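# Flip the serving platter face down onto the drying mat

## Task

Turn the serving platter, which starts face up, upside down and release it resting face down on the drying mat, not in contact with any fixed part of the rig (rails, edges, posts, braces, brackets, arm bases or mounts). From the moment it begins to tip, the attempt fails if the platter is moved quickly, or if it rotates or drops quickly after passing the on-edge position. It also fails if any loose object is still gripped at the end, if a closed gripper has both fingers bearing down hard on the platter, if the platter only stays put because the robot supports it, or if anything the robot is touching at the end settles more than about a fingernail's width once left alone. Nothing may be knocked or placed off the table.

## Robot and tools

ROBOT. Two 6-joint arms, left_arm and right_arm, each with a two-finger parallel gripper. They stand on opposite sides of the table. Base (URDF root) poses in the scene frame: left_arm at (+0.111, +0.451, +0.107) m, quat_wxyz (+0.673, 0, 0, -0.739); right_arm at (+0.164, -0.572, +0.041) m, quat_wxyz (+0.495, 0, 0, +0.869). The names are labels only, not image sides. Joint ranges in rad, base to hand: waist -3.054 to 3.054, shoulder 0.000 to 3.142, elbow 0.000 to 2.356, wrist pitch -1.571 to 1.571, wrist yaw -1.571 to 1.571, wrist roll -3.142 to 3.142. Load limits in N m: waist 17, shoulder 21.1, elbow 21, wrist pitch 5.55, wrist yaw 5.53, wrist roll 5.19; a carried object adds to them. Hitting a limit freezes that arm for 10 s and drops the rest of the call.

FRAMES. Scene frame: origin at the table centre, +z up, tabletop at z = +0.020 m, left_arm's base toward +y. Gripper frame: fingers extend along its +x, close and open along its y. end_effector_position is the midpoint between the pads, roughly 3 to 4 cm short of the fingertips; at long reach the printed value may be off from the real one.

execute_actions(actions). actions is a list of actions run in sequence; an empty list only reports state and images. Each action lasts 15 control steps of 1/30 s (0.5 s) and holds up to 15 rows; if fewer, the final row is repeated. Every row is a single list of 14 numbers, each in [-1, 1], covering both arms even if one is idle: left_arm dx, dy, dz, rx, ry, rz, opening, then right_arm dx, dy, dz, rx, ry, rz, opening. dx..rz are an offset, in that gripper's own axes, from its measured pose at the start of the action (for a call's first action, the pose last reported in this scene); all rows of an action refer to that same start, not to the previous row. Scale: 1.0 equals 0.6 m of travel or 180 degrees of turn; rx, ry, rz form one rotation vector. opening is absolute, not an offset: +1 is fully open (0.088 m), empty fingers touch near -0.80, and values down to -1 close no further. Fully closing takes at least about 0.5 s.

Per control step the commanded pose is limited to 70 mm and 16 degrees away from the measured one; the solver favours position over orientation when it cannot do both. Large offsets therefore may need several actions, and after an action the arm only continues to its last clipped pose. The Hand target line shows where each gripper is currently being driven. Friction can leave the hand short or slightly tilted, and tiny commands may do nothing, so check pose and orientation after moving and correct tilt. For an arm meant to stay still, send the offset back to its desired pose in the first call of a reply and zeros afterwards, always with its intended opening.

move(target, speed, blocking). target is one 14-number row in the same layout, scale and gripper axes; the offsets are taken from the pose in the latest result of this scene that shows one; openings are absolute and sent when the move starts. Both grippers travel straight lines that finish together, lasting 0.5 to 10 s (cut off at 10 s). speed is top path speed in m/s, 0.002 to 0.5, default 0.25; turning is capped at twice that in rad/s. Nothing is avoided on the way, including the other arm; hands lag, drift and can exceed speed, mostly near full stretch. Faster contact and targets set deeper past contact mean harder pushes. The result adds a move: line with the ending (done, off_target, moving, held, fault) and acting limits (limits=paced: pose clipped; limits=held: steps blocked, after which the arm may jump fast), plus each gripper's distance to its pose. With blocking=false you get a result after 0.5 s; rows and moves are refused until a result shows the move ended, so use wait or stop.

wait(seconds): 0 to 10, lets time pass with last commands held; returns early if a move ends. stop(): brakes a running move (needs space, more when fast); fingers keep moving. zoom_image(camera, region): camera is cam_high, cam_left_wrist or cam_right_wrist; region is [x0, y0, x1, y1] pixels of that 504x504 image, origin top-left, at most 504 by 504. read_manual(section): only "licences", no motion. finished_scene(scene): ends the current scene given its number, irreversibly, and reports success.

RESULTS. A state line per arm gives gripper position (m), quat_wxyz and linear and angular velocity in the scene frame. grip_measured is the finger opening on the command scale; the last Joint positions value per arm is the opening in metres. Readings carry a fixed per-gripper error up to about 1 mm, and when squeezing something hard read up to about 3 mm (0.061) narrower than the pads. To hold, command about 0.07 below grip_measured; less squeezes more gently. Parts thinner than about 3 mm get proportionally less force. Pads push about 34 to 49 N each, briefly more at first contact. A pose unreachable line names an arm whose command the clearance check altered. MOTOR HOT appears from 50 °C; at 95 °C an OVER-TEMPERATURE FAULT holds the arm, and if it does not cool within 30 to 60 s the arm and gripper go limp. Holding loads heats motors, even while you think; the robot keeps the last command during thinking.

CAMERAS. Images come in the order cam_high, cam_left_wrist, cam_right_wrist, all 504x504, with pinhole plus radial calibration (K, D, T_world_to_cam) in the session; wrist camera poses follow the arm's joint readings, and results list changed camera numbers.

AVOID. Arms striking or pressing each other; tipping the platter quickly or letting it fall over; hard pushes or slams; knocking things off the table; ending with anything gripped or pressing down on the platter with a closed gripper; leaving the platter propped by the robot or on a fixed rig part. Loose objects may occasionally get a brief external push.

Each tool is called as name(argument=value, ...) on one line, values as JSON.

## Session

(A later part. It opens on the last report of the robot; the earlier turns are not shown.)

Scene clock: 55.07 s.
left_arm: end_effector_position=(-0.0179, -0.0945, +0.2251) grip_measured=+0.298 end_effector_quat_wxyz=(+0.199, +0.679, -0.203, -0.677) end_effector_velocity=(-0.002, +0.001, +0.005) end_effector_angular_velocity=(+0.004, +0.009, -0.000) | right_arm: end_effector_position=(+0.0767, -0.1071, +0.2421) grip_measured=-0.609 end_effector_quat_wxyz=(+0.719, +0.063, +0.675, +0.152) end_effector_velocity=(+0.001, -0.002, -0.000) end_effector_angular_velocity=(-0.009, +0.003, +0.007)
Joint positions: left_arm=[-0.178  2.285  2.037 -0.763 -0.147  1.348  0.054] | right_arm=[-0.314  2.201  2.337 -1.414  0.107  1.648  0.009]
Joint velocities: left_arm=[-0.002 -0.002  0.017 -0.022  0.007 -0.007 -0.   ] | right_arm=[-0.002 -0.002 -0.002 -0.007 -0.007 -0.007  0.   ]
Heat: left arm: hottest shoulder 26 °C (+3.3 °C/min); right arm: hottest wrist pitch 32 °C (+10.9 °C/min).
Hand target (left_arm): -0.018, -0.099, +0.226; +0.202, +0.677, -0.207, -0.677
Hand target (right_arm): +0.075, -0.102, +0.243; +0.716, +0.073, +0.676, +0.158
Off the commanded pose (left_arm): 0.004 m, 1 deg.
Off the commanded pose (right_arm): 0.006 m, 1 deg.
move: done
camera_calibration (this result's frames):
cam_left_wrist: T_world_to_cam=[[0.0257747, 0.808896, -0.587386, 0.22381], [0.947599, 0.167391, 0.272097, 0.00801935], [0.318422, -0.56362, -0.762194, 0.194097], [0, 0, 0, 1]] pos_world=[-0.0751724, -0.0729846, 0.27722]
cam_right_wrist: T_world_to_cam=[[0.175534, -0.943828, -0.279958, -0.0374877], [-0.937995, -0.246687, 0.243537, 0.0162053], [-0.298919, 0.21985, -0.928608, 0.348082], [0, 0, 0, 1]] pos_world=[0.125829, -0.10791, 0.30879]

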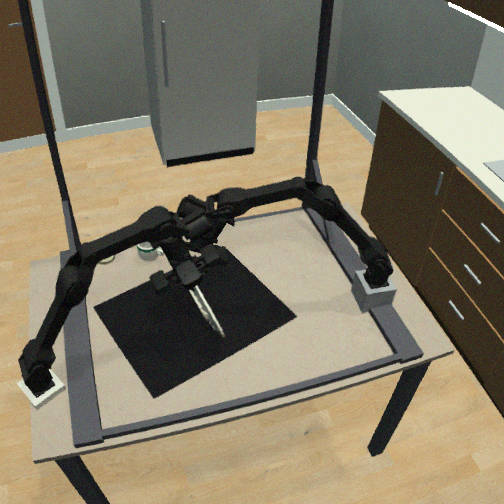

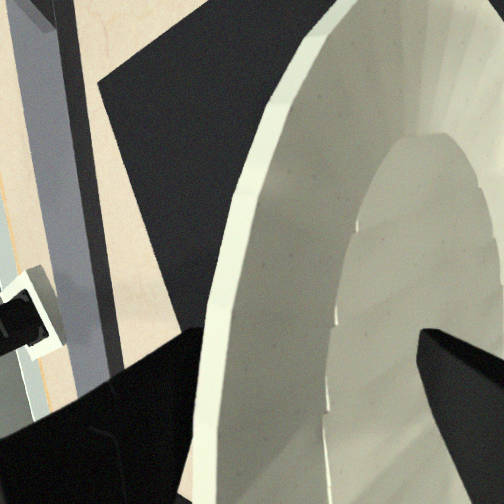

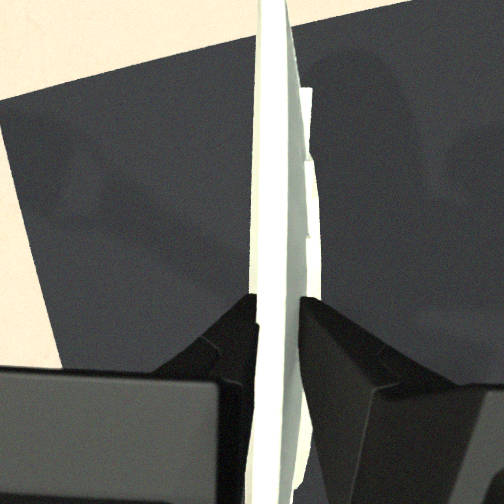

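move(target=[0,0.035,0,0,0,0,-0.9,0,0,0,0,0,0,-0.9], speed=0.03)

execute_actions(actions=[[[0,0,0,0,0,0,-0.9,0,0,0,0,0,0,-0.55]],[[0,0,0,0,0,0,-0.9,0,0,0,0,0,0,-0.45]],[[0,0,0,0,0,0,-0.9,0,0,0,0,0,0,-0.3]],[[0,0,0,0,0,0,-0.9,0,0,0,0,0,0,-0.1]]])

Scene clock: 56.20 s.
left_arm: end_effector_position=(-0.0186, -0.1041, +0.2334) grip_measured=-0.387 end_effector_quat_wxyz=(+0.187, +0.682, -0.198, -0.679) end_effector_velocity=(+0.002, -0.001, +0.002) end_effector_angular_velocity=(+0.012, -0.019, +0.015) | right_arm: end_effector_position=(+0.0766, -0.1089, +0.2417) grip_measured=-0.616 end_effector_quat_wxyz=(+0.719, +0.059, +0.677, +0.150) end_effector_velocity=(+0.001, -0.005, -0.001) end_effector_angular_velocity=(-0.023, -0.000, +0.007)
Joint positions: left_arm=[-0.172  2.362  2.215 -0.888 -0.137  1.359  0.02 ] | right_arm=[-0.315  2.201  2.338 -1.423  0.103  1.646  0.009]
Joint velocities: left_arm=[-0.002  0.027  0.061 -0.051 -0.022 -0.007 -0.   ] | right_arm=[-0.002 -0.002 -0.002 -0.022 -0.007 -0.007 -0.   ]
Heat: left arm: hottest shoulder 26 °C (+3.2 °C/min); right arm: hottest wrist pitch 32 °C (+10.7 °C/min).
Hand target (left_arm): -0.018, -0.112, +0.237; +0.199, +0.678, -0.203, -0.677
Hand target (right_arm): +0.077, -0.107, +0.242; +0.719, +0.063, +0.675, +0.152
Off the commanded pose (left_arm): 0.009 m, 2 deg.
Off the commanded pose (right_arm): 0.002 m, 1 deg.
move: off_target (left_arm)
camera_calibration (this result's frames):
cam_left_wrist: T_world_to_cam=[[0.0354438, 0.823544, -0.566143, 0.233159], [0.947887, 0.15178, 0.280131, 0.00447251], [0.31663, -0.546569, -0.775247, 0.200024], [0, 0, 0, 1]] pos_world=[-0.0758371, -0.0833687, 0.285817]
cam_right_wrist: T_world_to_cam=[[0.178327, -0.945663, -0.271884, -0.0416318], [-0.936826, -0.247677, 0.247007, 0.0147654], [-0.300925, 0.21066, -0.93009, 0.347613], [0, 0, 0, 1]] pos_world=[0.125862, -0.108941, 0.308345]

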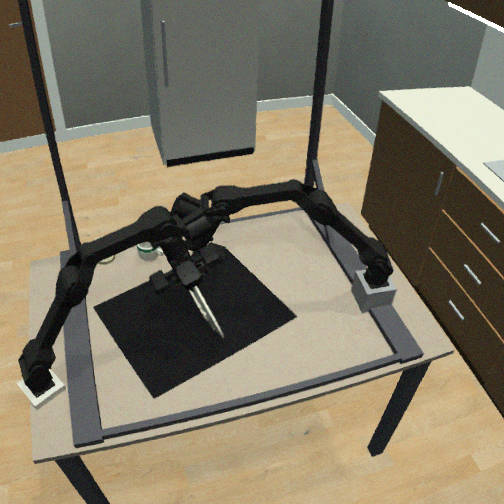

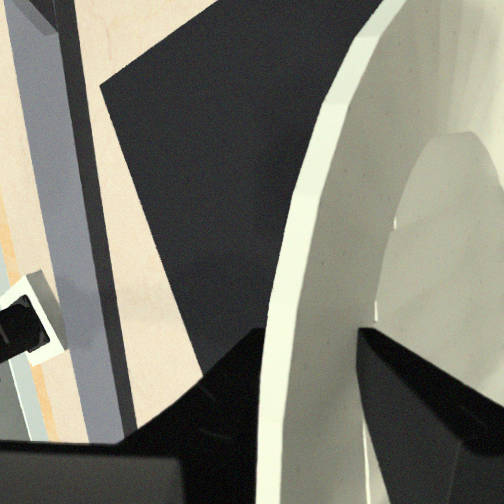

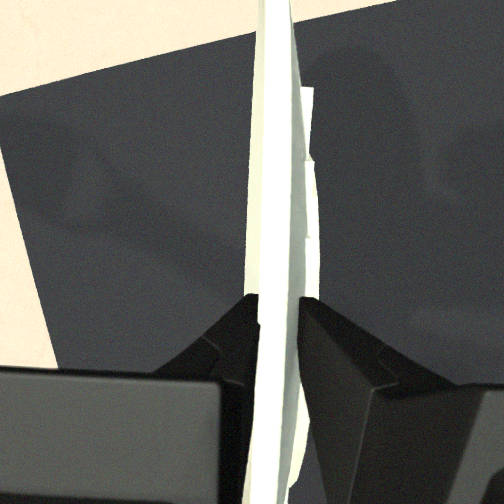

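Scene clock: 58.20 s.
left_arm: end_effector_position=(-0.0197, -0.0966, +0.2333) grip_measured=-0.443 end_effector_quat_wxyz=(+0.174, +0.683, -0.190, -0.683) end_effector_velocity=(+0.003, +0.001, -0.000) end_effector_angular_velocity=(+0.005, -0.012, -0.000) | right_arm: end_effector_position=(+0.0765, -0.1079, +0.2420) grip_measured=-0.106 end_effector_quat_wxyz=(+0.718, +0.061, +0.677, +0.151) end_effector_velocity=(+0.001, -0.002, +0.002) end_effector_angular_velocity=(-0.004, +0.004, +0.007)
Joint positions: left_arm=[-0.175  2.355  2.216 -0.924 -0.126  1.359  0.017] | right_arm=[-0.315  2.201  2.338 -1.418  0.103  1.645  0.034]
Joint velocities: left_arm=[ 0.002 -0.002 -0.002 -0.007 -0.007  0.007 -0.   ] | right_arm=[-0.002 -0.007 -0.002 -0.007 -0.007 -0.007  0.001]
Heat: left arm: hottest shoulder 26 °C (+3.1 °C/min); right arm: hottest wrist pitch 32 °C (+10.3 °C/min).
Hand target (left_arm): -0.019, -0.099, +0.233; +0.177, +0.683, -0.192, -0.682
Hand target (right_arm): +0.077, -0.108, +0.242; +0.718, +0.061, +0.677, +0.151
Off the commanded pose (left_arm): 0.002 m, 0 deg.
Off the commanded pose (right_arm): 0.000 m, 0 deg.
camera_calibration (this result's frames):
cam_left_wrist: T_world_to_cam=[[0.0413747, 0.84007, -0.540898, 0.222901], [0.949401, 0.135631, 0.28327, 0.00223174], [0.311329, -0.525249, -0.791952, 0.21027], [0, 0, 0, 1]] pos_world=[-0.0768045, -0.0771103, 0.286458]
cam_right_wrist: T_world_to_cam=[[0.178045, -0.944343, -0.276616, -0.0392451], [-0.936592, -0.248851, 0.246714, 0.0148294], [-0.301819, 0.21515, -0.928771, 0.347897], [0, 0, 0, 1]] pos_world=[0.125878, -0.108221, 0.308602]

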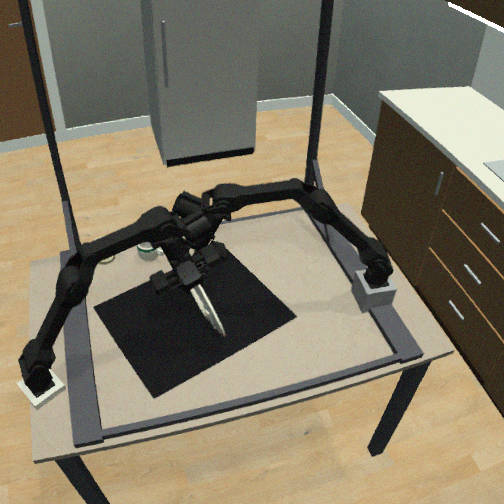

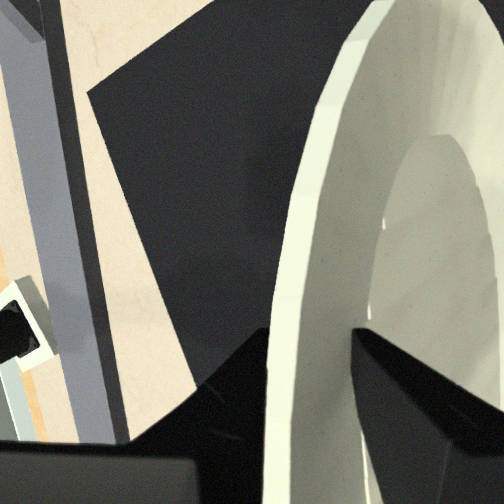

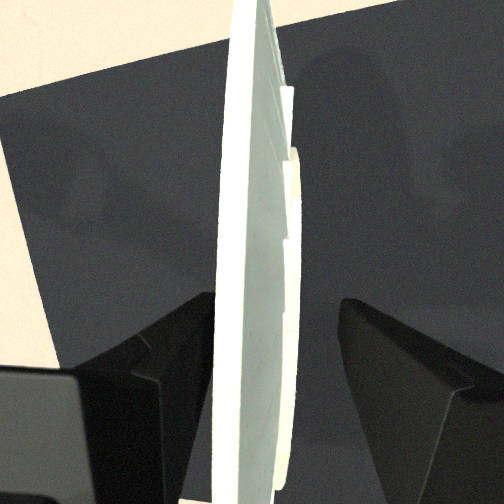

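execute_actions(actions=[[[0,0,0,0,0,0,-0.9,0,0,0,0,0,0,0.1]],[[0,0,0,0,0,0,-0.9,0,0,0,0,0,0,0.3]],[[0,0,0,0,0,0,-0.9,0,0,0,0,0,0,0.5]]])

move(target=[0,0,0,0,0,0,-0.9,-0.12,0,0,0,0,0,0.5], speed=0.05)

Scene clock: 59.93 s.
left_arm: end_effector_position=(-0.0215, -0.0906, +0.2351) grip_measured=-0.483 end_effector_quat_wxyz=(+0.165, +0.684, -0.186, -0.686) end_effector_velocity=(-0.004, +0.006, -0.002) end_effector_angular_velocity=(+0.023, +0.004, -0.004) | right_arm: end_effector_position=(+0.0765, -0.1079, +0.2420) grip_measured=+0.494 end_effector_quat_wxyz=(+0.718, +0.061, +0.677, +0.151) end_effector_velocity=(+0.003, -0.002, +0.002) end_effector_angular_velocity=(-0.004, +0.004, +0.002)
Joint positions: left_arm=[-0.179  2.346  2.216 -0.952 -0.12   1.359  0.015] | right_arm=[-0.315  2.201  2.338 -1.418  0.103  1.645  0.063]
Joint velocities: left_arm=[-0.007 -0.002 -0.002 -0.022  0.007 -0.007 -0.   ] | right_arm=[-0.007 -0.007 -0.002 -0.007 -0.007 -0.007  0.001]
Heat: left arm: hottest shoulder 27 °C (+4.0 °C/min); right arm: hottest wrist pitch 31 °C (+9.0 °C/min).
Hand target (left_arm): -0.021, -0.093, +0.235; +0.168, +0.684, -0.187, -0.685
Hand target (right_arm): +0.077, -0.108, +0.242; +0.718, +0.061, +0.677, +0.151
Off the commanded pose (left_arm): 0.002 m, 0 deg.
Off the commanded pose (right_arm): 0.000 m, 0 deg.
camera_calibration (this result's frames):
cam_left_wrist: T_world_to_cam=[[0.0472686, 0.850152, -0.524411, 0.216063], [0.950489, 0.123149, 0.285317, 0.00101452], [0.307143, -0.511933, -0.802239, 0.218929], [0, 0, 0, 1]] pos_world=[-0.0784198, -0.0717345, 0.28865]
cam_right_wrist: T_world_to_cam=[[0.178045, -0.944343, -0.276616, -0.0392451], [-0.936592, -0.248851, 0.246714, 0.0148294], [-0.301819, 0.21515, -0.928771, 0.347897], [0, 0, 0, 1]] pos_world=[0.125878, -0.108221, 0.308602]

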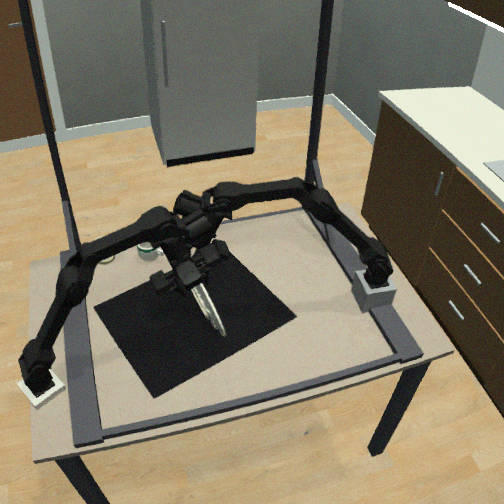

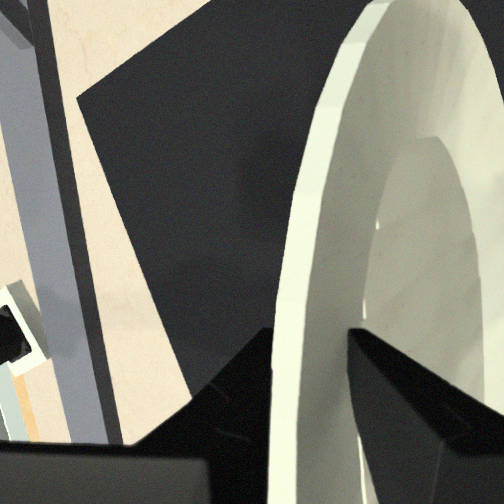

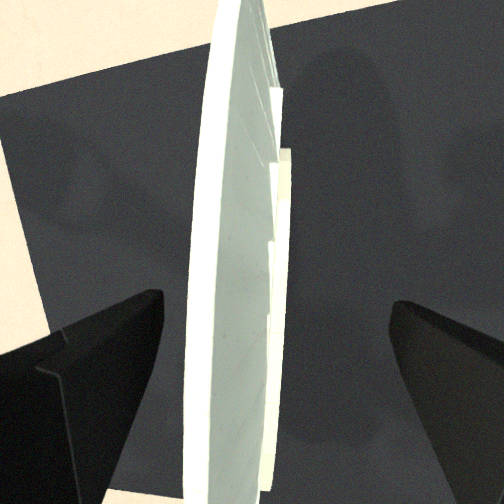

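Scene clock: 61.73 s.
left_arm: end_effector_position=(-0.0224, -0.0886, +0.2356) grip_measured=-0.496 end_effector_quat_wxyz=(+0.162, +0.684, -0.185, -0.687) end_effector_velocity=(+0.003, +0.002, -0.002) end_effector_angular_velocity=(+0.007, -0.019, +0.014) | right_arm: end_effector_position=(+0.0747, -0.1296, +0.3021) grip_measured=+0.497 end_effector_quat_wxyz=(+0.704, +0.100, +0.675, +0.196) end_effector_velocity=(-0.002, -0.002, -0.001) end_effector_angular_velocity=(-0.012, +0.009, +0.026)
Joint positions: left_arm=[-0.181  2.344  2.216 -0.961 -0.118  1.359  0.015] | right_arm=[-0.299  2.064  2.341 -1.437  0.108  1.645  0.063]
Joint velocities: left_arm=[-0.002 -0.002 -0.007 -0.007 -0.022 -0.007 -0.   ] | right_arm=[-0.002 -0.002 -0.002 -0.007 -0.022 -0.022 -0.   ]
Heat: left arm: hottest shoulder 27 °C (+4.0 °C/min); right arm: hottest wrist pitch 31 °C (+8.0 °C/min).
Hand target (left_arm): -0.022, -0.091, +0.235; +0.165, +0.684, -0.186, -0.686
Hand target (right_arm): +0.074, -0.130, +0.310; +0.702, +0.109, +0.674, +0.203
Off the commanded pose (left_arm): 0.002 m, 0 deg.
Off the commanded pose (right_arm): 0.009 m, 7 deg.
joint sent to its limit (right arm) — the command would take joint 3 (elbow) past its upper limit, so that joint was sent only as far as its limit.
move: off_target (right_arm)
camera_calibration (this result's frames):
cam_left_wrist: T_world_to_cam=[[0.049698, 0.85355, -0.518636, 0.213574], [0.950905, 0.118381, 0.285946, 0.000893445], [0.305466, -0.507384, -0.805762, 0.221836], [0, 0, 0, 1]] pos_world=[-0.079227, -0.0698453, 0.289258]
cam_right_wrist: T_world_to_cam=[[0.18365, -0.901907, -0.390943, -0.00317942], [-0.927099, -0.291116, 0.236089, -0.0101365], [-0.326741, 0.319085, -0.889621, 0.411358], [0, 0, 0, 1]] pos_world=[0.125594, -0.137077, 0.367103]

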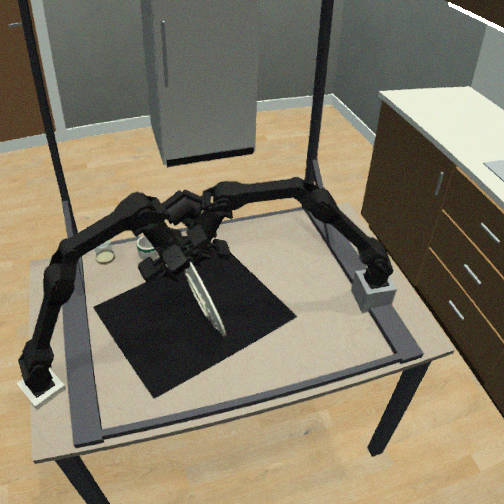

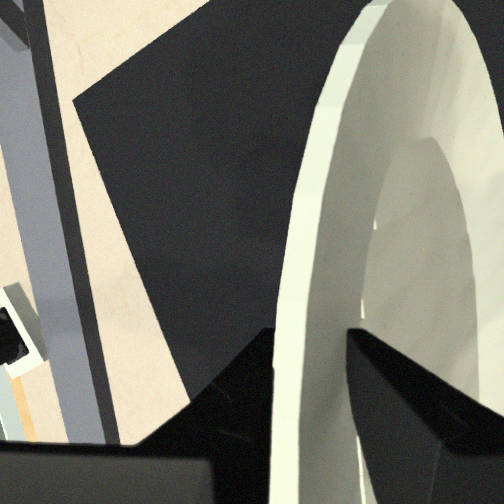

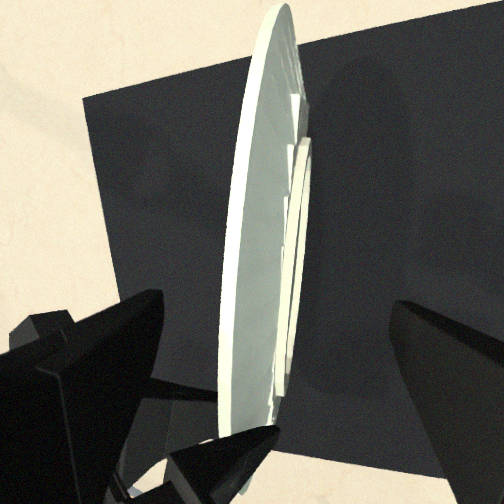

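move(target=[-0.02,0.0,0,0,0,0,-0.9,-0.03,-0.25,0,0,0,0.08,0.5], speed=0.15)

Scene clock: 63.47 s.
left_arm: end_effector_position=(-0.0235, -0.0803, +0.2397) grip_measured=-0.549 end_effector_quat_wxyz=(+0.152, +0.686, -0.178, -0.689) end_effector_velocity=(-0.003, -0.000, +0.001) end_effector_angular_velocity=(-0.005, +0.005, -0.012) | right_arm: end_effector_position=(+0.0951, -0.2700, +0.2595) grip_measured=+0.497 end_effector_quat_wxyz=(+0.673, +0.185, +0.658, +0.284) end_effector_velocity=(-0.002, -0.000, +0.003) end_effector_angular_velocity=(+0.024, -0.000, +0.024)
Joint positions: left_arm=[-0.185  2.329  2.216 -0.999 -0.112  1.355  0.012] | right_arm=[-0.231  1.212  1.127 -0.826  0.163  1.67   0.063]
Joint velocities: left_arm=[-0.002 -0.002 -0.002  0.007  0.007  0.007  0.   ] | right_arm=[ 0.002 -0.017 -0.012  0.022 -0.007 -0.022 -0.   ]
Heat: left arm: hottest shoulder 28 °C (+5.0 °C/min); right arm: hottest wrist pitch 31 °C (+8.1 °C/min).
Hand target (left_arm): -0.022, -0.083, +0.246; +0.162, +0.684, -0.184, -0.687
Hand target (right_arm): +0.096, -0.272, +0.257; +0.674, +0.185, +0.657, +0.282
Off the commanded pose (left_arm): 0.007 m, 1 deg.
Off the commanded pose (right_arm): 0.003 m, 0 deg.
move: done
camera_calibration (this result's frames):
cam_left_wrist: T_world_to_cam=[[0.0528069, 0.865432, -0.498236, 0.204811], [0.951317, 0.108119, 0.28863, -0.00165637], [0.303658, -0.489222, -0.81759, 0.233909], [0, 0, 0, 1]] pos_world=[-0.0802681, -0.0626376, 0.293764]
cam_right_wrist: T_world_to_cam=[[0.182092, -0.771742, -0.609309, -0.0582653], [-0.914103, -0.361183, 0.18429, -0.0287464], [-0.362296, 0.523413, -0.77122, 0.452694], [0, 0, 0, 1]] pos_world=[0.148342, -0.292295, 0.318923]

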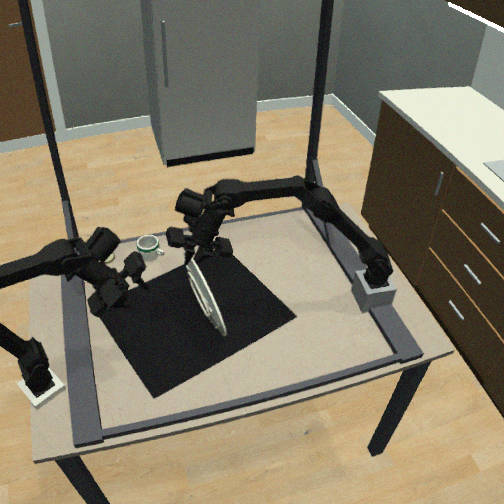

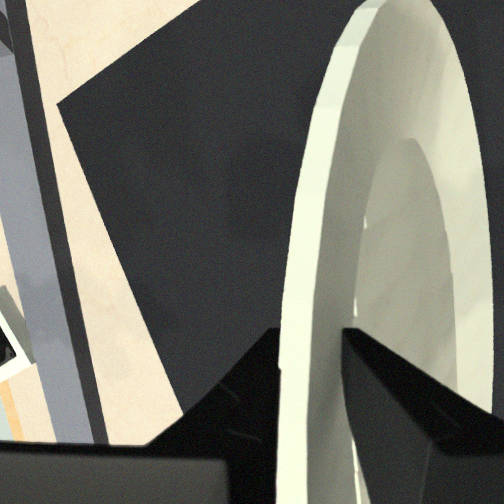

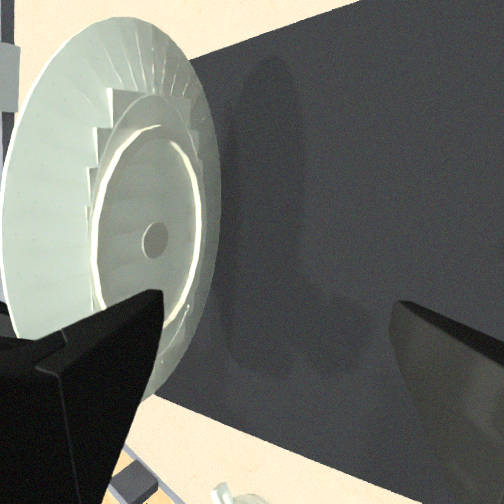

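move(target=[-0.01,-0.19,0,0,0,0.07,-0.9,0,0,0,0,0,0,0.5], speed=0.04)

Scene clock: 66.93 s.
left_arm: end_effector_position=(-0.0334, +0.0217, +0.2162) grip_measured=-0.687 end_effector_quat_wxyz=(+0.237, +0.642, -0.273, -0.676) end_effector_velocity=(-0.000, +0.005, -0.002) end_effector_angular_velocity=(+0.006, +0.019, +0.009) | right_arm: end_effector_position=(+0.0951, -0.2702, +0.2596) grip_measured=+0.497 end_effector_quat_wxyz=(+0.673, +0.186, +0.657, +0.284) end_effector_velocity=(+0.000, -0.002, -0.001) end_effector_angular_velocity=(-0.009, -0.001, +0.008)
Joint positions: left_arm=[-0.295  1.781  1.173 -0.245 -0.196  1.311  0.005] | right_arm=[-0.231  1.21   1.125 -0.825  0.163  1.67   0.063]
Joint velocities: left_arm=[-0.002 -0.012 -0.022  0.007  0.007 -0.022 -0.   ] | right_arm=[-0.002 -0.002 -0.002 -0.007 -0.007 -0.007 -0.   ]
Heat: left arm: hottest shoulder 28 °C (+5.0 °C/min); right arm: hottest wrist pitch 31 °C (+8.0 °C/min).
Hand target (left_arm): -0.019, +0.024, +0.193; +0.227, +0.662, -0.252, -0.668
Hand target (right_arm): +0.095, -0.270, +0.259; +0.673, +0.185, +0.658, +0.284
Off the commanded pose (left_arm): 0.027 m, 4 deg.
Off the commanded pose (right_arm): 0.000 m, 0 deg.
move: off_target (left_arm)
camera_calibration (this result's frames):
cam_left_wrist: T_world_to_cam=[[0.0467527, 0.702047, -0.710594, 0.154682], [0.965931, 0.149499, 0.211253, 0.019788], [0.254543, -0.696261, -0.671139, 0.23878], [0, 0, 0, 1]] pos_world=[-0.0871255, 0.054701, 0.26599]
cam_right_wrist: T_world_to_cam=[[0.181883, -0.771076, -0.610213, -0.0579221], [-0.91404, -0.361385, 0.184208, -0.0288189], [-0.36256, 0.524255, -0.770524, 0.452967], [0, 0, 0, 1]] pos_world=[0.148421, -0.292547, 0.318986]

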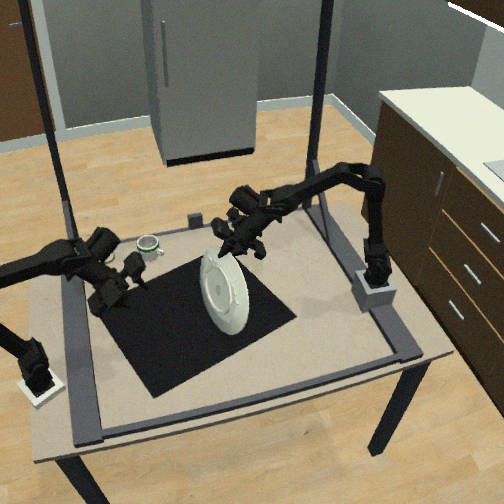

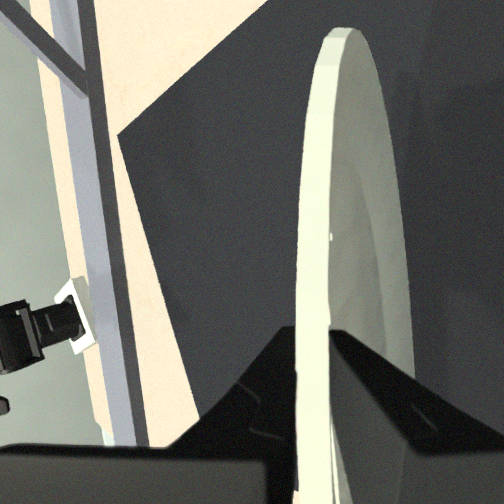

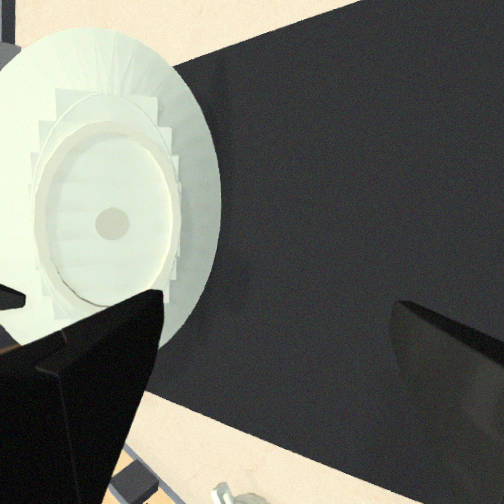

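move(target=[0.0,-0.12,-0.02,0,0,-0.02,-0.9,0,0,0,0,0,0,0.5], speed=0.03)

move(target=[0.0,-0.11,-0.015,0,0,-0.04,-0.9,0,0,0,0,0,0,0.5], speed=0.03)

Scene clock: 69.90 s.
left_arm: end_effector_position=(-0.0337, +0.0628, +0.1954) grip_measured=-0.719 end_effector_quat_wxyz=(+0.236, +0.624, -0.285, -0.689) end_effector_velocity=(+0.002, +0.004, -0.003) end_effector_angular_velocity=(+0.010, -0.005, +0.008) | right_arm: end_effector_position=(+0.0951, -0.2702, +0.2596) grip_measured=+0.497 end_effector_quat_wxyz=(+0.673, +0.186, +0.657, +0.284) end_effector_velocity=(+0.000, -0.001, -0.003) end_effector_angular_velocity=(-0.013, -0.003, +0.008)
Joint positions: left_arm=[-0.328  1.666  0.933 -0.093 -0.178  1.294  0.004] | right_arm=[-0.231  1.21   1.125 -0.825  0.163  1.67   0.063]
Joint velocities: left_arm=[-0.002 -0.007 -0.012 -0.007 -0.007 -0.007 -0.   ] | right_arm=[-0.002  0.002 -0.002 -0.007 -0.007 -0.007  0.   ]
Heat: left arm: hottest shoulder 28 °C (+5.0 °C/min); right arm: hottest wrist pitch 30 °C (+7.0 °C/min).
Hand target (left_arm): -0.019, +0.075, +0.168; +0.215, +0.650, -0.253, -0.684
Hand target (right_arm): +0.095, -0.270, +0.260; +0.673, +0.186, +0.657, +0.284
Off the commanded pose (left_arm): 0.034 m, 5 deg.
Off the commanded pose (right_arm): 0.000 m, 0 deg.
move: off_target (left_arm)
camera_calibration (this result's frames):
cam_left_wrist: T_world_to_cam=[[0.0445468, 0.688318, -0.72404, 0.114473], [0.976794, 0.121975, 0.176055, 0.0273536], [0.209496, -0.715081, -0.666911, 0.25237], [0, 0, 0, 1]] pos_world=[-0.084689, 0.0983349, 0.246376]
cam_right_wrist: T_world_to_cam=[[0.181883, -0.771076, -0.610213, -0.0579221], [-0.91404, -0.361385, 0.184208, -0.0288189], [-0.36256, 0.524255, -0.770524, 0.452967], [0, 0, 0, 1]] pos_world=[0.148421, -0.292547, 0.318986]

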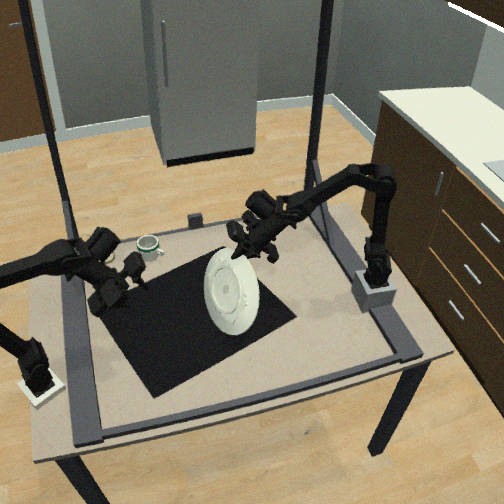

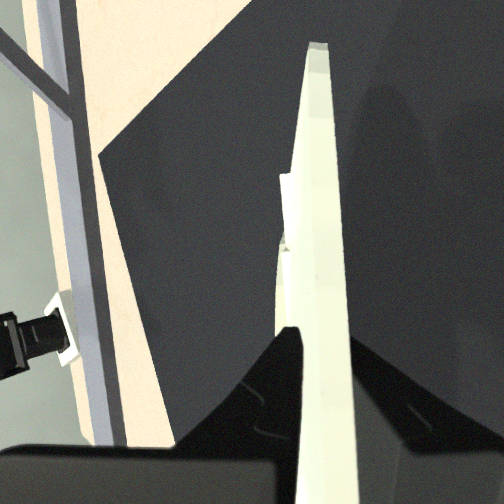

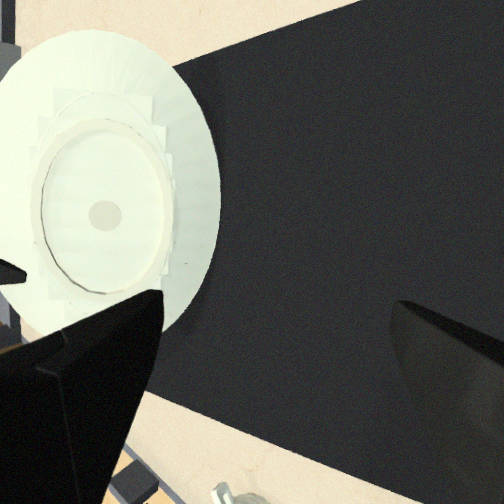

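Scene clock: 72.40 s.
left_arm: end_effector_position=(-0.0299, +0.0903, +0.1772) grip_measured=-0.629 end_effector_quat_wxyz=(+0.224, +0.621, -0.279, -0.698) end_effector_velocity=(+0.001, +0.007, -0.005) end_effector_angular_velocity=(+0.025, -0.002, +0.014) | right_arm: end_effector_position=(+0.0951, -0.2702, +0.2596) grip_measured=+0.497 end_effector_quat_wxyz=(+0.673, +0.186, +0.657, +0.284) end_effector_velocity=(-0.002, -0.002, -0.002) end_effector_angular_velocity=(-0.012, +0.019, +0.005)
Joint positions: left_arm=[-0.341  1.611  0.806 -0.044 -0.16   1.281  0.008] | right_arm=[-0.231  1.21   1.125 -0.825  0.163  1.67   0.063]
Joint velocities: left_arm=[-0.007 -0.007 -0.012 -0.022 -0.007 -0.022  0.   ] | right_arm=[-0.002 -0.002 -0.002 -0.007 -0.022  0.007 -0.   ]
Heat: left arm: hottest shoulder 28 °C (+5.1 °C/min); right arm: hottest wrist pitch 30 °C (+6.1 °C/min).
Hand target (left_arm): -0.022, +0.110, +0.151; +0.193, +0.641, -0.246, -0.702
Hand target (right_arm): +0.095, -0.270, +0.260; +0.673, +0.186, +0.657, +0.284
Off the commanded pose (left_arm): 0.035 m, 6 deg.
Off the commanded pose (right_arm): 0.000 m, 0 deg.
move: off_target (left_arm)
camera_calibration (this result's frames):
cam_left_wrist: T_world_to_cam=[[0.0474051, 0.70722, -0.705403, 0.0772199], [0.980473, 0.101988, 0.168142, 0.0267748], [0.190856, -0.699599, -0.688575, 0.261017], [0, 0, 0, 1]] pos_world=[-0.0797292, 0.125265, 0.229699]
cam_right_wrist: T_world_to_cam=[[0.181883, -0.771076, -0.610213, -0.0579221], [-0.91404, -0.361385, 0.184208, -0.0288189], [-0.36256, 0.524255, -0.770524, 0.452967], [0, 0, 0, 1]] pos_world=[0.148421, -0.292547, 0.318986]

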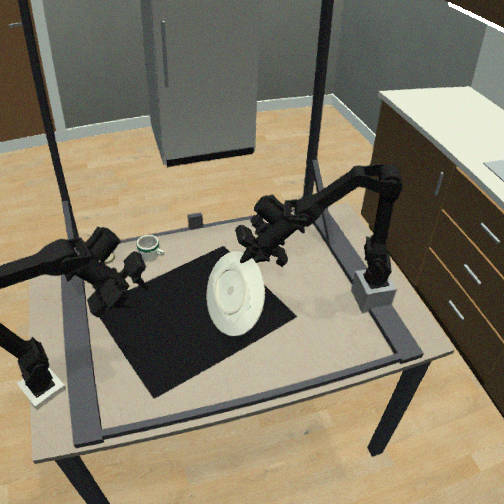

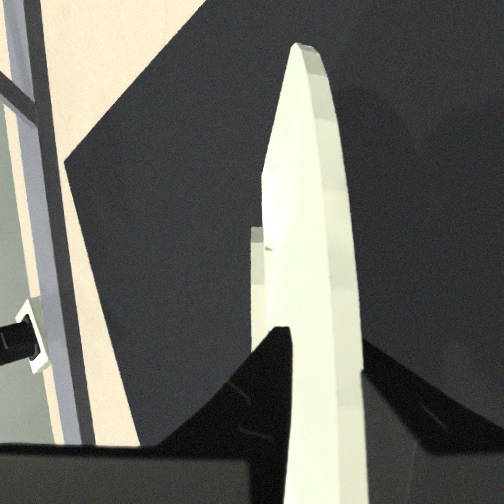

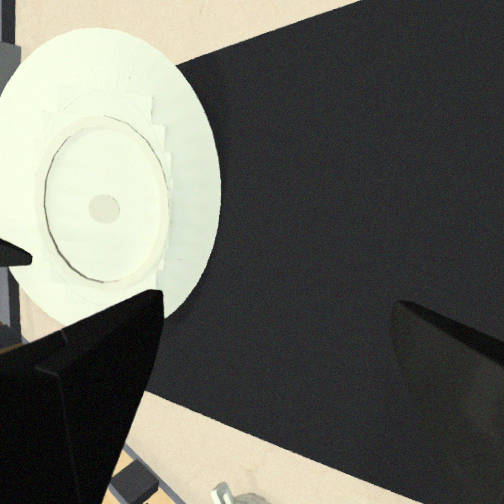

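execute_actions(actions=[[[0,0,0,0,0,0,-0.5,0,0,0,0,0,0,0.5]],[[0,0,0,0,0,0,-0.35,0,0,0,0,0,0,0.5]],[[0,0,0,0,0,0,-0.2,0,0,0,0,0,0,0.5]],[[0,0,0,0,0,0,-0.05,0,0,0,0,0,0,0.5]]])

move(target=[0.03,-0.09,0,0,0,-0.04,-0.05,0,0,0,0,0,0,0.5], speed=0.02)

Scene clock: 74.70 s.
left_arm: end_effector_position=(-0.0333, +0.0962, +0.1712) grip_measured=-0.054 end_effector_quat_wxyz=(+0.207, +0.622, -0.272, -0.705) end_effector_velocity=(+0.001, +0.002, -0.001) end_effector_angular_velocity=(+0.003, -0.013, -0.003) | right_arm: end_effector_position=(+0.0951, -0.2702, +0.2596) grip_measured=+0.497 end_effector_quat_wxyz=(+0.673, +0.186, +0.657, +0.284) end_effector_velocity=(-0.002, -0.003, -0.003) end_effector_angular_velocity=(-0.017, +0.017, +0.005)
Joint positions: left_arm=[-0.348  1.617  0.808 -0.072 -0.143  1.278  0.036] | right_arm=[-0.231  1.21   1.125 -0.825  0.163  1.67   0.063]
Joint velocities: left_arm=[-0.002 -0.002 -0.002 -0.007 -0.007  0.007  0.001] | right_arm=[-0.002 -0.002 -0.007 -0.007 -0.022  0.007 -0.   ]
Heat: left arm: hottest shoulder 28 °C (+4.0 °C/min); right arm: hottest wrist pitch 30 °C (+6.0 °C/min).
Hand target (left_arm): -0.033, +0.094, +0.174; +0.212, +0.621, -0.274, -0.703
Hand target (right_arm): +0.095, -0.270, +0.260; +0.673, +0.186, +0.657, +0.284
Off the commanded pose (left_arm): 0.003 m, 1 deg.
Off the commanded pose (right_arm): 0.000 m, 0 deg.
camera_calibration (this result's frames):
cam_left_wrist: T_world_to_cam=[[0.0585677, 0.731223, -0.67962, 0.0626749], [0.982051, 0.0800688, 0.170779, 0.0321944], [0.179294, -0.677423, -0.713408, 0.263399], [0, 0, 0, 1]] pos_world=[-0.0825131, 0.130026, 0.225008]
cam_right_wrist: T_world_to_cam=[[0.181883, -0.771076, -0.610213, -0.0579221], [-0.91404, -0.361385, 0.184208, -0.0288189], [-0.36256, 0.524255, -0.770524, 0.452967], [0, 0, 0, 1]] pos_world=[0.148421, -0.292547, 0.318986]

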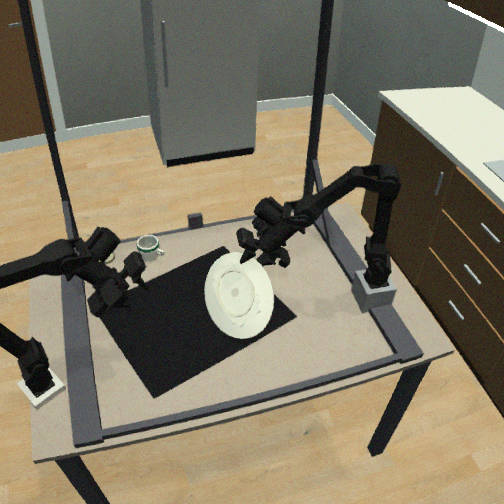

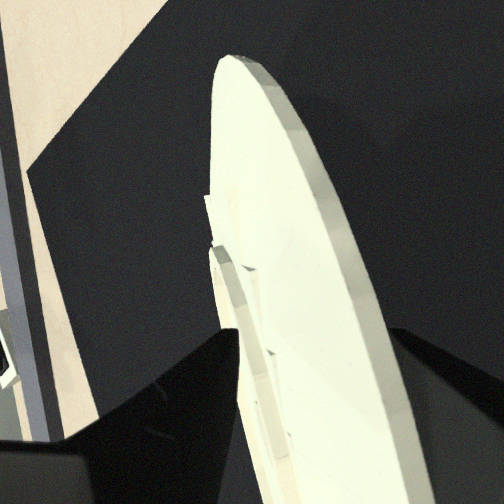

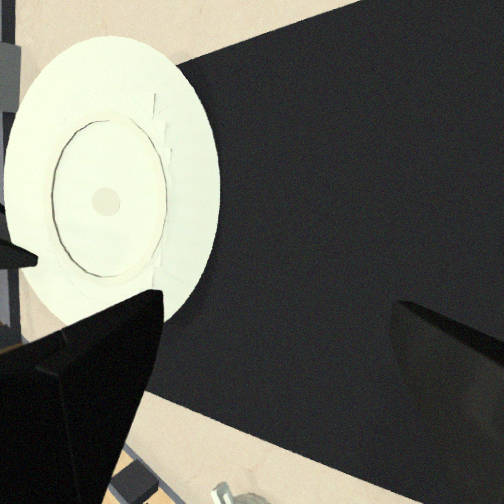

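Scene clock: 78.07 s.
left_arm: end_effector_position=(-0.0347, +0.1250, +0.1250) grip_measured=-0.049 end_effector_quat_wxyz=(+0.162, +0.636, -0.234, -0.717) end_effector_velocity=(+0.003, -0.000, -0.000) end_effector_angular_velocity=(-0.010, -0.012, +0.016) | right_arm: end_effector_position=(+0.0951, -0.2702, +0.2596) grip_measured=+0.497 end_effector_quat_wxyz=(+0.673, +0.186, +0.657, +0.284) end_effector_velocity=(-0.002, -0.002, -0.002) end_effector_angular_velocity=(-0.012, +0.001, +0.028)
Joint positions: left_arm=[-0.376  1.681  0.726 -0.045 -0.117  1.242  0.037] | right_arm=[-0.231  1.21   1.125 -0.825  0.163  1.67   0.063]
Joint velocities: left_arm=[-0.002 -0.002 -0.007  0.007 -0.022 -0.007 -0.   ] | right_arm=[-0.002 -0.002 -0.002 -0.007 -0.022 -0.022 -0.   ]
Heat: left arm: hottest shoulder 28 °C (+4.1 °C/min); right arm: hottest wrist pitch 30 °C (+6.1 °C/min).
Hand target (left_arm): -0.033, +0.126, +0.123; +0.162, +0.638, -0.232, -0.716
Hand target (right_arm): +0.095, -0.270, +0.260; +0.673, +0.186, +0.657, +0.284
Off the commanded pose (left_arm): 0.003 m, 0 deg.
Off the commanded pose (right_arm): 0.000 m, 0 deg.
move: done
camera_calibration (this result's frames):
cam_left_wrist: T_world_to_cam=[[0.0773034, 0.806839, -0.585692, -0.0102372], [0.980684, 0.0443339, 0.190511, 0.0411293], [0.179677, -0.589105, -0.787827, 0.248472], [0, 0, 0, 1]] pos_world=[-0.0841883, 0.152813, 0.181922]
cam_right_wrist: T_world_to_cam=[[0.181883, -0.771076, -0.610213, -0.0579221], [-0.91404, -0.361385, 0.184208, -0.0288189], [-0.36256, 0.524255, -0.770524, 0.452967], [0, 0, 0, 1]] pos_world=[0.148421, -0.292547, 0.318986]

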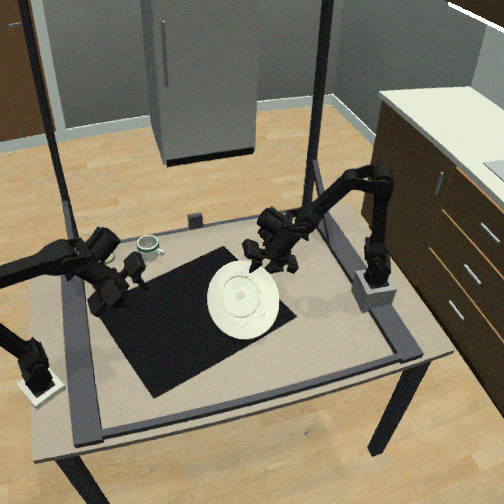

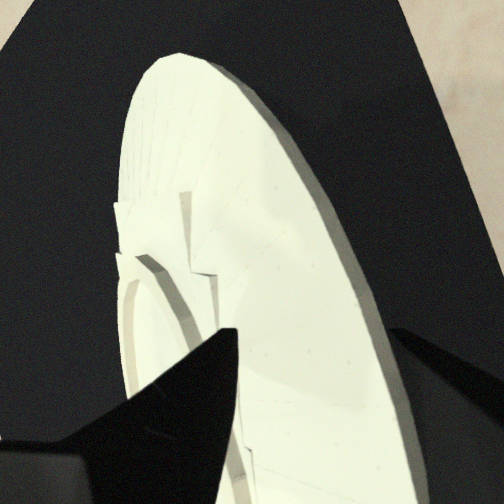

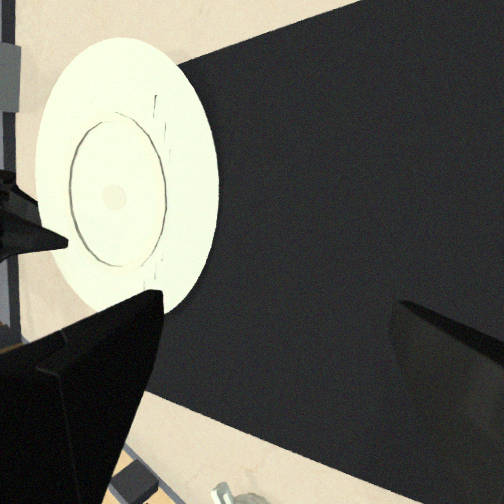

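move(target=[0.045,-0.06,0,0,0,0,-0.05,0,0,0,0,0,0,0.5], speed=0.02)

zoom_image(camera="cam_high", region=[170,200,350,370])

Scene clock: 80.73 s.
left_arm: end_effector_position=(-0.0385, +0.1377, +0.0919) grip_measured=-0.041 end_effector_quat_wxyz=(+0.174, +0.629, -0.239, -0.719) end_effector_velocity=(+0.004, +0.002, -0.003) end_effector_angular_velocity=(-0.001, -0.015, +0.016) | right_arm: end_effector_position=(+0.0951, -0.2702, +0.2596) grip_measured=+0.497 end_effector_quat_wxyz=(+0.673, +0.186, +0.657, +0.284) end_effector_velocity=(+0.005, -0.003, -0.003) end_effector_angular_velocity=(-0.016, -0.028, -0.010)
Joint positions: left_arm=[-0.41   1.76   0.614  0.169 -0.136  1.206  0.037] | right_arm=[-0.231  1.21   1.125 -0.825  0.163  1.67   0.063]
Joint velocities: left_arm=[-0.002  0.002 -0.012  0.007 -0.022 -0.007 -0.   ] | right_arm=[-0.002 -0.002 -0.002 -0.022  0.022 -0.007 -0.   ]
Heat: left arm: hottest shoulder 27 °C (+3.0 °C/min); right arm: hottest wrist pitch 30 °C (+5.0 °C/min).
Hand target (left_arm): -0.036, +0.141, +0.083; +0.163, +0.636, -0.234, -0.717
Hand target (right_arm): +0.095, -0.270, +0.260; +0.673, +0.186, +0.657, +0.284
Off the commanded pose (left_arm): 0.010 m, 2 deg.
Off the commanded pose (right_arm): 0.000 m, 0 deg.
move: off_target (left_arm)
camera_calibration (this result's frames):
cam_left_wrist: T_world_to_cam=[[0.0632692, 0.793535, -0.605227, -0.0365595], [0.983301, 0.0541227, 0.173755, 0.0508762], [0.170637, -0.606113, -0.776859, 0.231547], [0, 0, 0, 1]] pos_world=[-0.087224, 0.166601, 0.148913]
cam_right_wrist: T_world_to_cam=[[0.181883, -0.771076, -0.610213, -0.0579221], [-0.91404, -0.361385, 0.184208, -0.0288189], [-0.36256, 0.524255, -0.770524, 0.452967], [0, 0, 0, 1]] pos_world=[0.148421, -0.292547, 0.318986]

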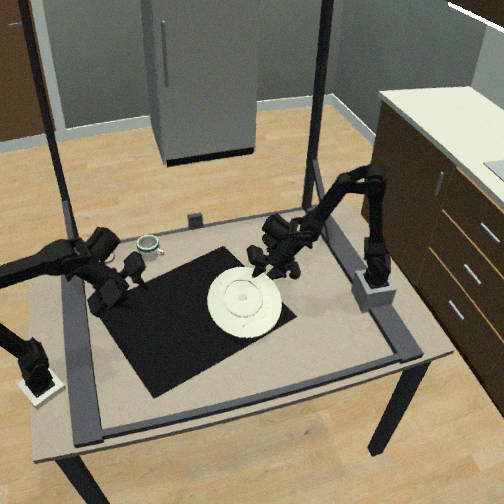

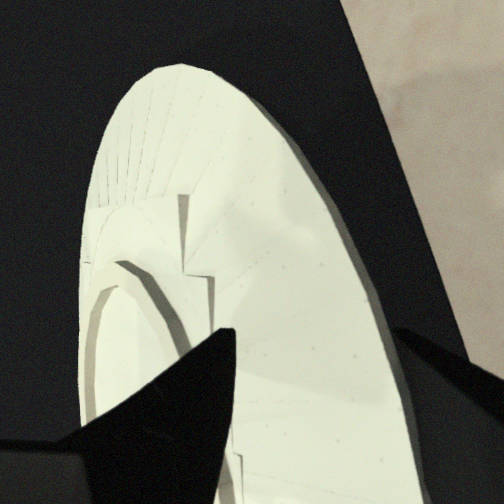

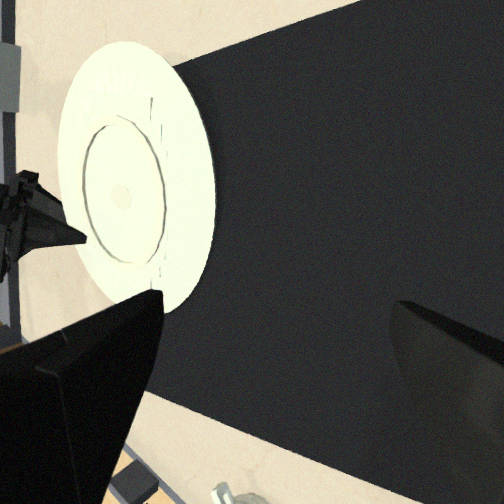

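Region (170, 200, 350, 370) of cam_high's 504x504 image, scaled by 2.800, with more detail than that image has.

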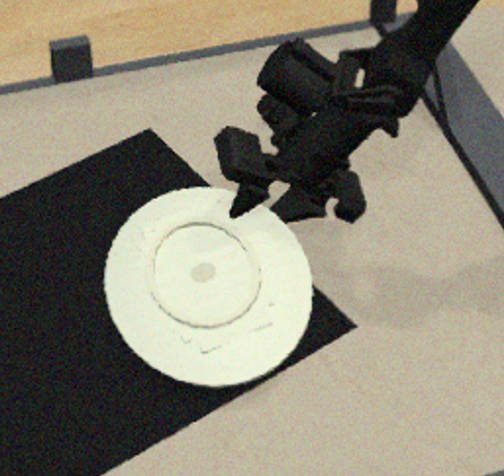

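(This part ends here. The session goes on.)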